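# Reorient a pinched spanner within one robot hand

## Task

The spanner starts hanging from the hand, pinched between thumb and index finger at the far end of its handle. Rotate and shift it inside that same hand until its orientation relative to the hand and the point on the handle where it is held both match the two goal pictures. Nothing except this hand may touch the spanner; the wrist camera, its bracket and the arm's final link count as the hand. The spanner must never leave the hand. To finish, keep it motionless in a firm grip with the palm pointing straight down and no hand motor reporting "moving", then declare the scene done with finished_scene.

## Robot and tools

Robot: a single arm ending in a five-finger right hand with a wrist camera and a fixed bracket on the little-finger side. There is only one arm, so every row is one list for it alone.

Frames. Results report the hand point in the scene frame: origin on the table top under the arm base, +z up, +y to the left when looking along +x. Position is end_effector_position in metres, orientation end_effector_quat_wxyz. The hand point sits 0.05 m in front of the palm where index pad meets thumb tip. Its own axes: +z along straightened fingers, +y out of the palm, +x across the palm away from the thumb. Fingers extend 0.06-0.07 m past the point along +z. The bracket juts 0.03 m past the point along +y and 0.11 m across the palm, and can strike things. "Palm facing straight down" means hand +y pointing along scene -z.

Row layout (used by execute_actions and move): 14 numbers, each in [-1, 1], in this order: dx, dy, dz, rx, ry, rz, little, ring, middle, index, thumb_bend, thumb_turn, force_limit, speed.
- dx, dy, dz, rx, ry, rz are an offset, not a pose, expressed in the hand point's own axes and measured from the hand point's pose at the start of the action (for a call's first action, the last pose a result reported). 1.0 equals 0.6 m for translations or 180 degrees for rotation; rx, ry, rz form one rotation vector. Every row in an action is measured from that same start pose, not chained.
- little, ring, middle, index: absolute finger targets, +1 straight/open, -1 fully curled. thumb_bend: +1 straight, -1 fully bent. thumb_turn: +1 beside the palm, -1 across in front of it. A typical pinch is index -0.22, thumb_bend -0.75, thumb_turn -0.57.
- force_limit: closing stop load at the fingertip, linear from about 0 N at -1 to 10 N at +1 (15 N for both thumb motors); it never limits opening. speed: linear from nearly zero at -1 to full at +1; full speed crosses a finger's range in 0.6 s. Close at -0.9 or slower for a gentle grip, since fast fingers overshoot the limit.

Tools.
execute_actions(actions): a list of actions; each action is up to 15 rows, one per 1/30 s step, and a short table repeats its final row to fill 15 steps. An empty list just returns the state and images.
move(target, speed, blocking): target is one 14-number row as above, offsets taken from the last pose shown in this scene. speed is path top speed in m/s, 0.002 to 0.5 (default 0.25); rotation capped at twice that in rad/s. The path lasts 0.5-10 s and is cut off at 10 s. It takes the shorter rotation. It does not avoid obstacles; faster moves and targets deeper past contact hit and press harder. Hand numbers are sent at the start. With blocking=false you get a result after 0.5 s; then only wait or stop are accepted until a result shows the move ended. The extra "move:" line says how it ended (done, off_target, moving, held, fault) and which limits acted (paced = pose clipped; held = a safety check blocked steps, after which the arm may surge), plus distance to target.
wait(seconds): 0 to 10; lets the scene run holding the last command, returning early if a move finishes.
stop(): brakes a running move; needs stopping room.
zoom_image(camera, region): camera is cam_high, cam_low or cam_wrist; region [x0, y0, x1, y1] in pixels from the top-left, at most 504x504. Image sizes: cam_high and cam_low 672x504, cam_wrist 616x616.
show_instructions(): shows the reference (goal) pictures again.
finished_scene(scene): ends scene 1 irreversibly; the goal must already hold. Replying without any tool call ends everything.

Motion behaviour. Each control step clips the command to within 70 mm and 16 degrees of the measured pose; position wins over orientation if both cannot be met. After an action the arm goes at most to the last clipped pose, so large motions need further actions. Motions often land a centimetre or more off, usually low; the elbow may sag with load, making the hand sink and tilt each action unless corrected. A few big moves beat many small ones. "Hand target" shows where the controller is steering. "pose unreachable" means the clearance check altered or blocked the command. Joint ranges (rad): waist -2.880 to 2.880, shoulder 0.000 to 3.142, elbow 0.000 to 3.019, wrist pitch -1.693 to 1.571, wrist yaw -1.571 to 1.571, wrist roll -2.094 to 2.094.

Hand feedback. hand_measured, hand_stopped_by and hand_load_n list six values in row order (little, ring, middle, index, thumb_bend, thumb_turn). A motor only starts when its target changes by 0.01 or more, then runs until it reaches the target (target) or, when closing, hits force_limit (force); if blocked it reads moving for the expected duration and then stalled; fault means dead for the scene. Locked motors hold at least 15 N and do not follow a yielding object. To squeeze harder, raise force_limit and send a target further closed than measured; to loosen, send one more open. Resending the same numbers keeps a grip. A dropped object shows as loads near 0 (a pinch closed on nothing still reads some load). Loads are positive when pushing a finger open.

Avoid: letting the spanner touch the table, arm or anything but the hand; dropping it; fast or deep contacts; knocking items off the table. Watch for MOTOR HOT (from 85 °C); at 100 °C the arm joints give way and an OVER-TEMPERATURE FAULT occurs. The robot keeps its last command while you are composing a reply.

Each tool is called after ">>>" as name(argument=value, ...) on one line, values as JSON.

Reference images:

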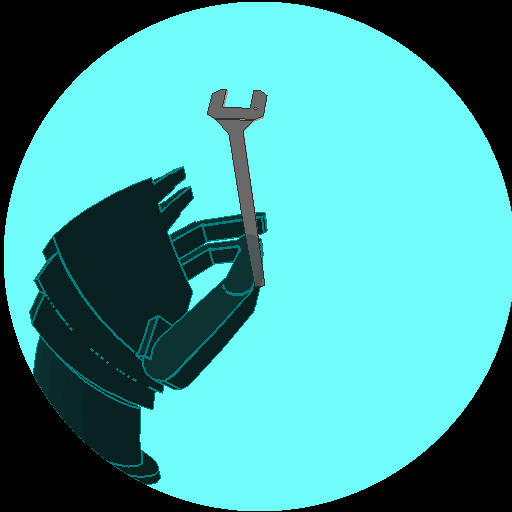

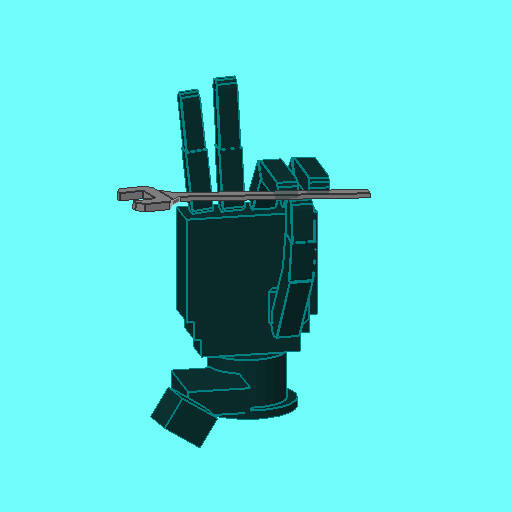

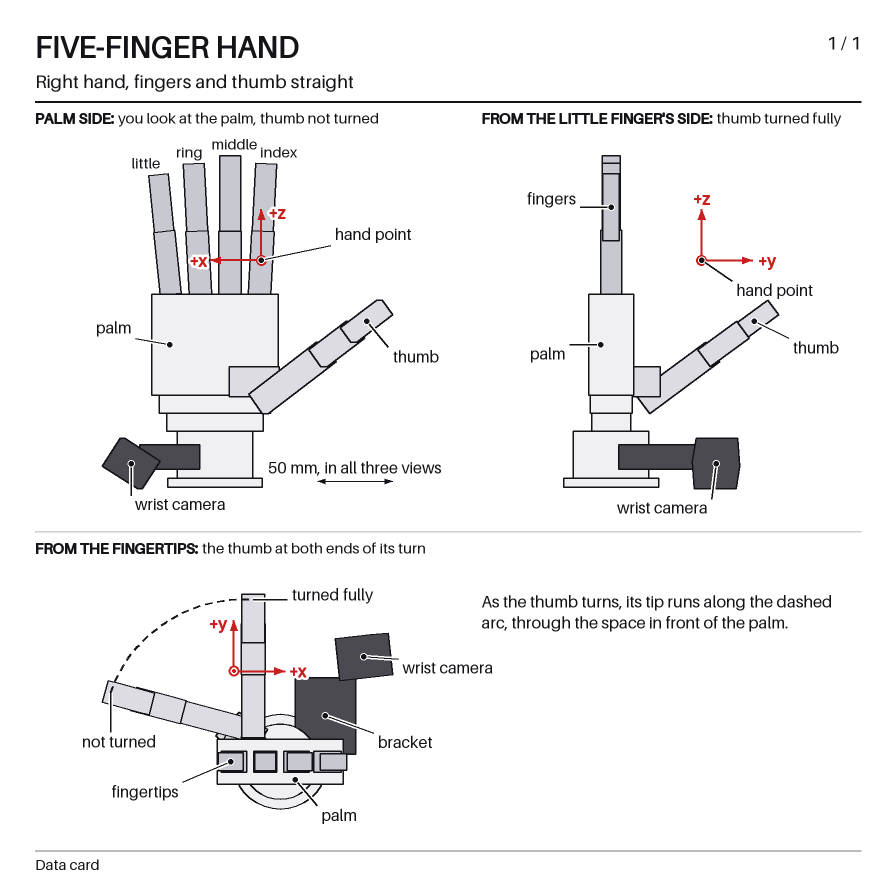

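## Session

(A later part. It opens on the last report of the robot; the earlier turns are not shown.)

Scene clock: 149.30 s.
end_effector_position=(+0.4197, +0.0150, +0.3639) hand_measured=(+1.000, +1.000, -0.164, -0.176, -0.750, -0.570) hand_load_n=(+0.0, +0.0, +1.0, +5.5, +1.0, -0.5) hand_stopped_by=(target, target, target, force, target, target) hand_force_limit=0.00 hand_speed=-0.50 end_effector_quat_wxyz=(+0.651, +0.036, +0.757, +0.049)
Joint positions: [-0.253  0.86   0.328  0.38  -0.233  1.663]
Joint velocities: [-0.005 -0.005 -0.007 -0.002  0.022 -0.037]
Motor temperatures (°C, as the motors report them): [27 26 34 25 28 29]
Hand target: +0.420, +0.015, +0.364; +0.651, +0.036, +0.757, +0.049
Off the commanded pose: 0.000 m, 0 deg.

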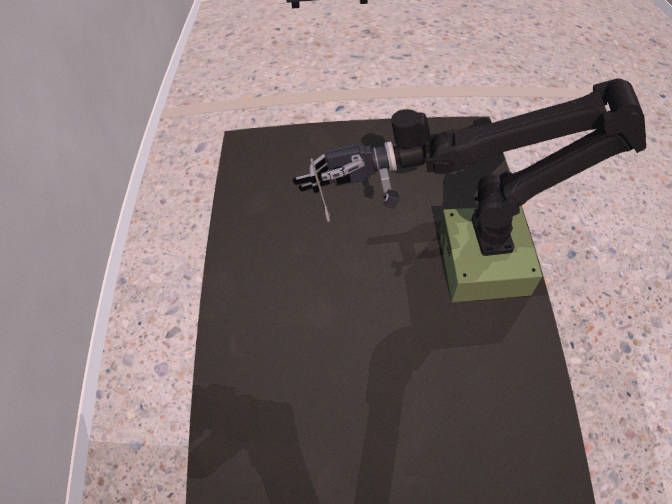

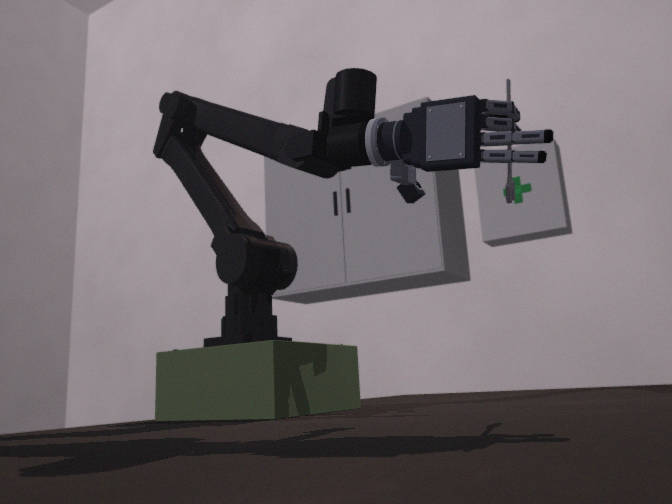

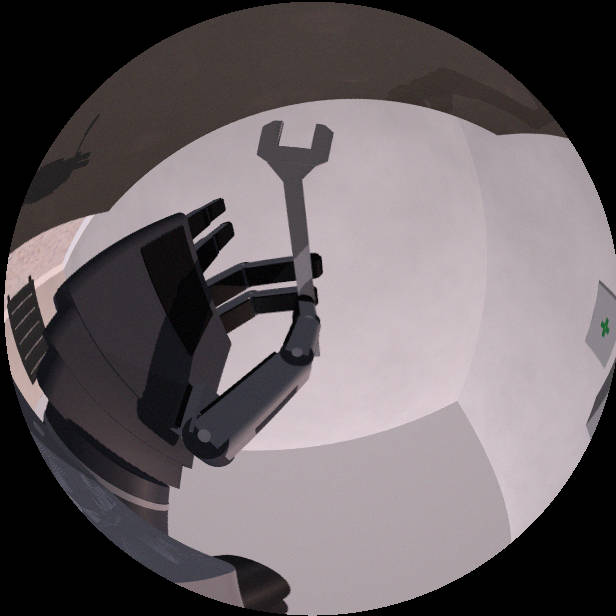

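One more pulse, then firm grip.

>>> execute_actions(actions=[[[0,0,0,0,0,0,1,1,-0.14,-0.14,-0.75,-0.57,0,-0.5],[0,0,0,0,0,0,1,1,-0.14,-0.14,-0.75,-0.57,0,-0.5],[0,0,0,0,0,0,1,1,-0.14,-0.14,-0.75,-0.57,0,-0.5],[0,0,0,0,0,0,1,1,-0.14,-0.14,-0.75,-0.57,0,-0.5],[0,0,0,0,0,0,1,1,-0.165,-0.18,-0.75,-0.57,0,-0.5]],[[0,0,0,0,0,0,1,1,-0.165,-0.3,-0.75,-0.57,0.8,-0.8]],[[0,0,0,0,0,0,1,1,-0.35,-0.3,-0.75,-0.57,0,-0.8]]])

Scene clock: 155.60 s.
end_effector_position=(+0.4197, +0.0150, +0.3639) hand_measured=(+1.000, +1.000, -0.184, -0.184, -0.748, -0.570) hand_load_n=(+0.0, +0.0, +4.5, +9.0, +2.0, +0.0) hand_stopped_by=(target, target, force, force, target, target) hand_force_limit=0.00 hand_speed=-0.80 end_effector_quat_wxyz=(+0.651, +0.036, +0.757, +0.049)
Joint positions: [-0.253  0.86   0.328  0.38  -0.233  1.663]
Joint velocities: [-0.015 -0.005  0.002 -0.007  0.066 -0.051]
Motor temperatures (°C, as the motors report them): [27 26 34 25 28 29]
Hand target: +0.420, +0.015, +0.364; +0.651, +0.036, +0.757, +0.049
Off the commanded pose: 0.000 m, 0 deg.

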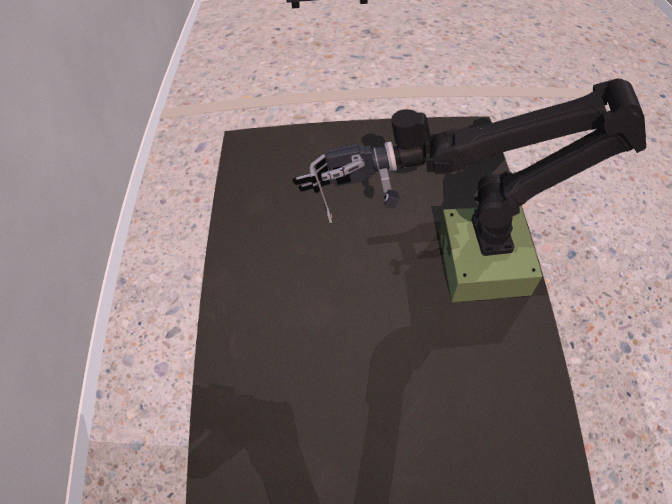

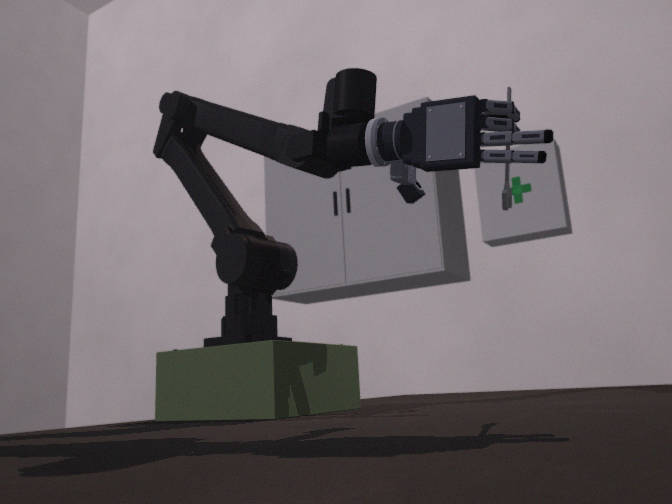

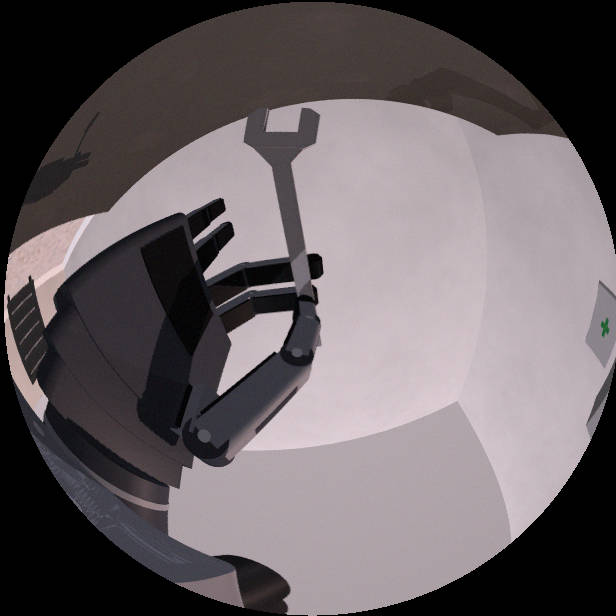

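>>> move(target=[0,0,0,0,0,-0.54,1,1,-0.35,-0.3,-0.75,-0.57,0,-0.8], speed=0.3)

Scene clock: 162.77 s.
end_effector_position=(+0.4085, +0.0135, +0.3249) hand_measured=(+1.000, +1.000, -0.184, -0.184, -0.748, -0.570) hand_load_n=(+0.0, +0.0, +4.5, +9.0, +2.0, +0.0) hand_stopped_by=(target, target, force, force, target, target) hand_force_limit=0.00 hand_speed=-0.80 end_effector_quat_wxyz=(-0.455, +0.550, -0.550, +0.434)
Joint positions: [-0.148  0.751  0.493  0.046 -0.124  0.002]
Joint velocities: [-0.015 -0.005 -0.007 -0.002  0.007  0.022]
Motor temperatures (°C, as the motors report them): [27 26 36 25 28 29]
Hand target: +0.417, +0.014, +0.364; -0.467, +0.543, -0.528, +0.456
Off the commanded pose: 0.041 m, 4 deg.
move: off_target

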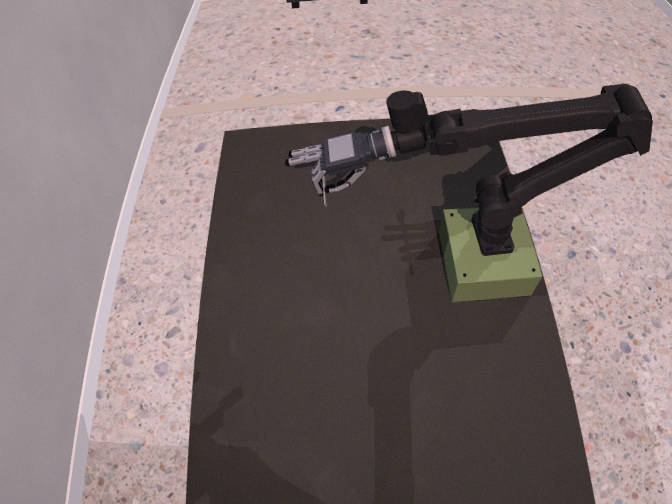

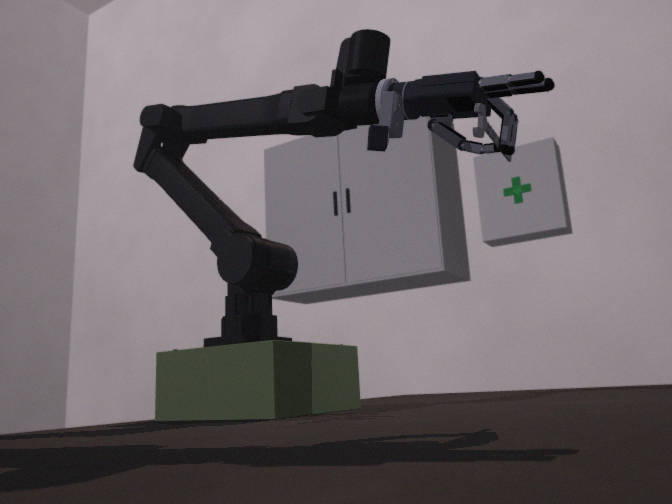

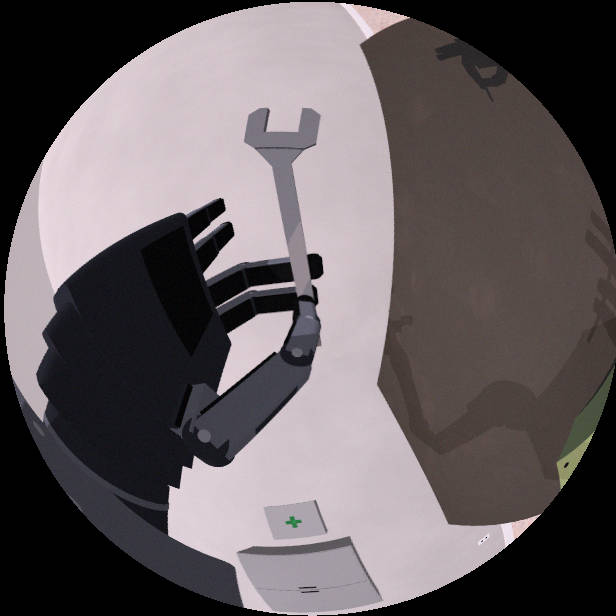

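>>> move(target=[0,-0.06,0,0.085,0,0,1,1,-0.35,-0.3,-0.75,-0.57,0,-0.8], speed=0.15)

Scene clock: 169.23 s.
end_effector_position=(+0.4169, +0.0142, +0.3575) hand_measured=(+1.000, +1.000, -0.184, -0.184, -0.748, -0.570) hand_load_n=(+0.0, +0.0, +4.5, +9.0, +2.0, +0.0) hand_stopped_by=(target, target, force, force, target, target) hand_force_limit=0.00 hand_speed=-0.80 end_effector_quat_wxyz=(+0.519, -0.491, +0.489, -0.500)
Joint positions: [-0.148  0.742  0.4    0.38  -0.124  0.026]
Joint velocities: [-0.015 -0.005 -0.017 -0.012 -0.007 -0.007]
Motor temperatures (°C, as the motors report them): [27 26 38 25 28 29]
Hand target: +0.416, +0.012, +0.360; +0.524, -0.482, +0.489, -0.503
Off the commanded pose: 0.003 m, 1 deg.
move: done

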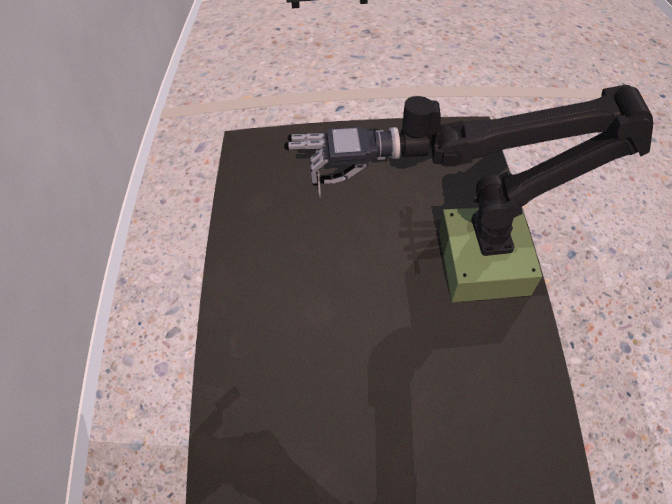

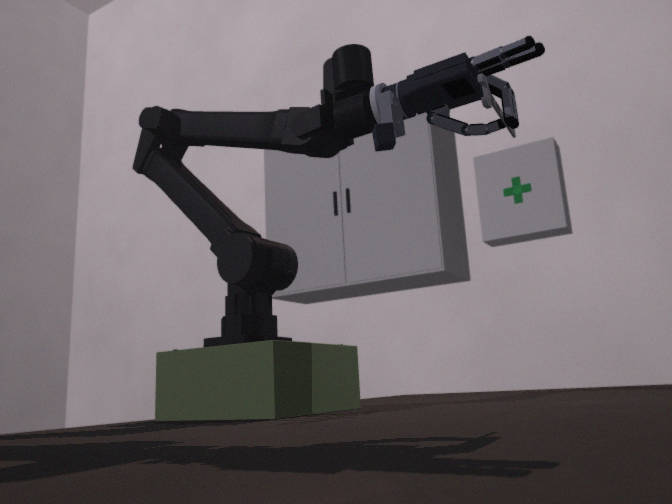

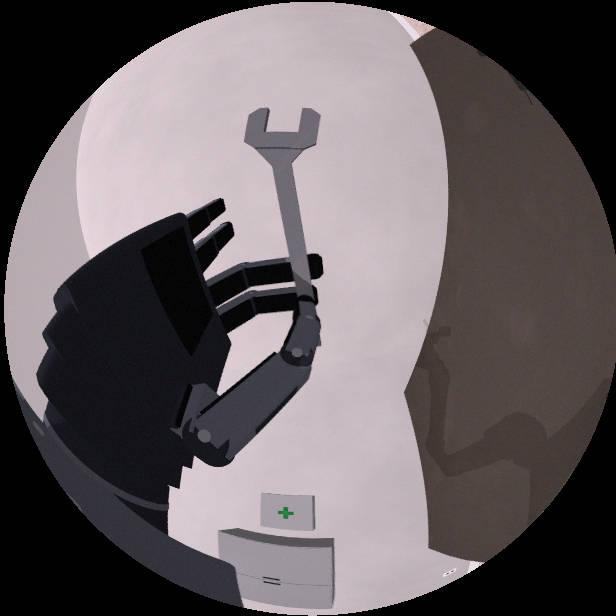

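>>> finished_scene(scene=1)

The scene is finished: the task was done.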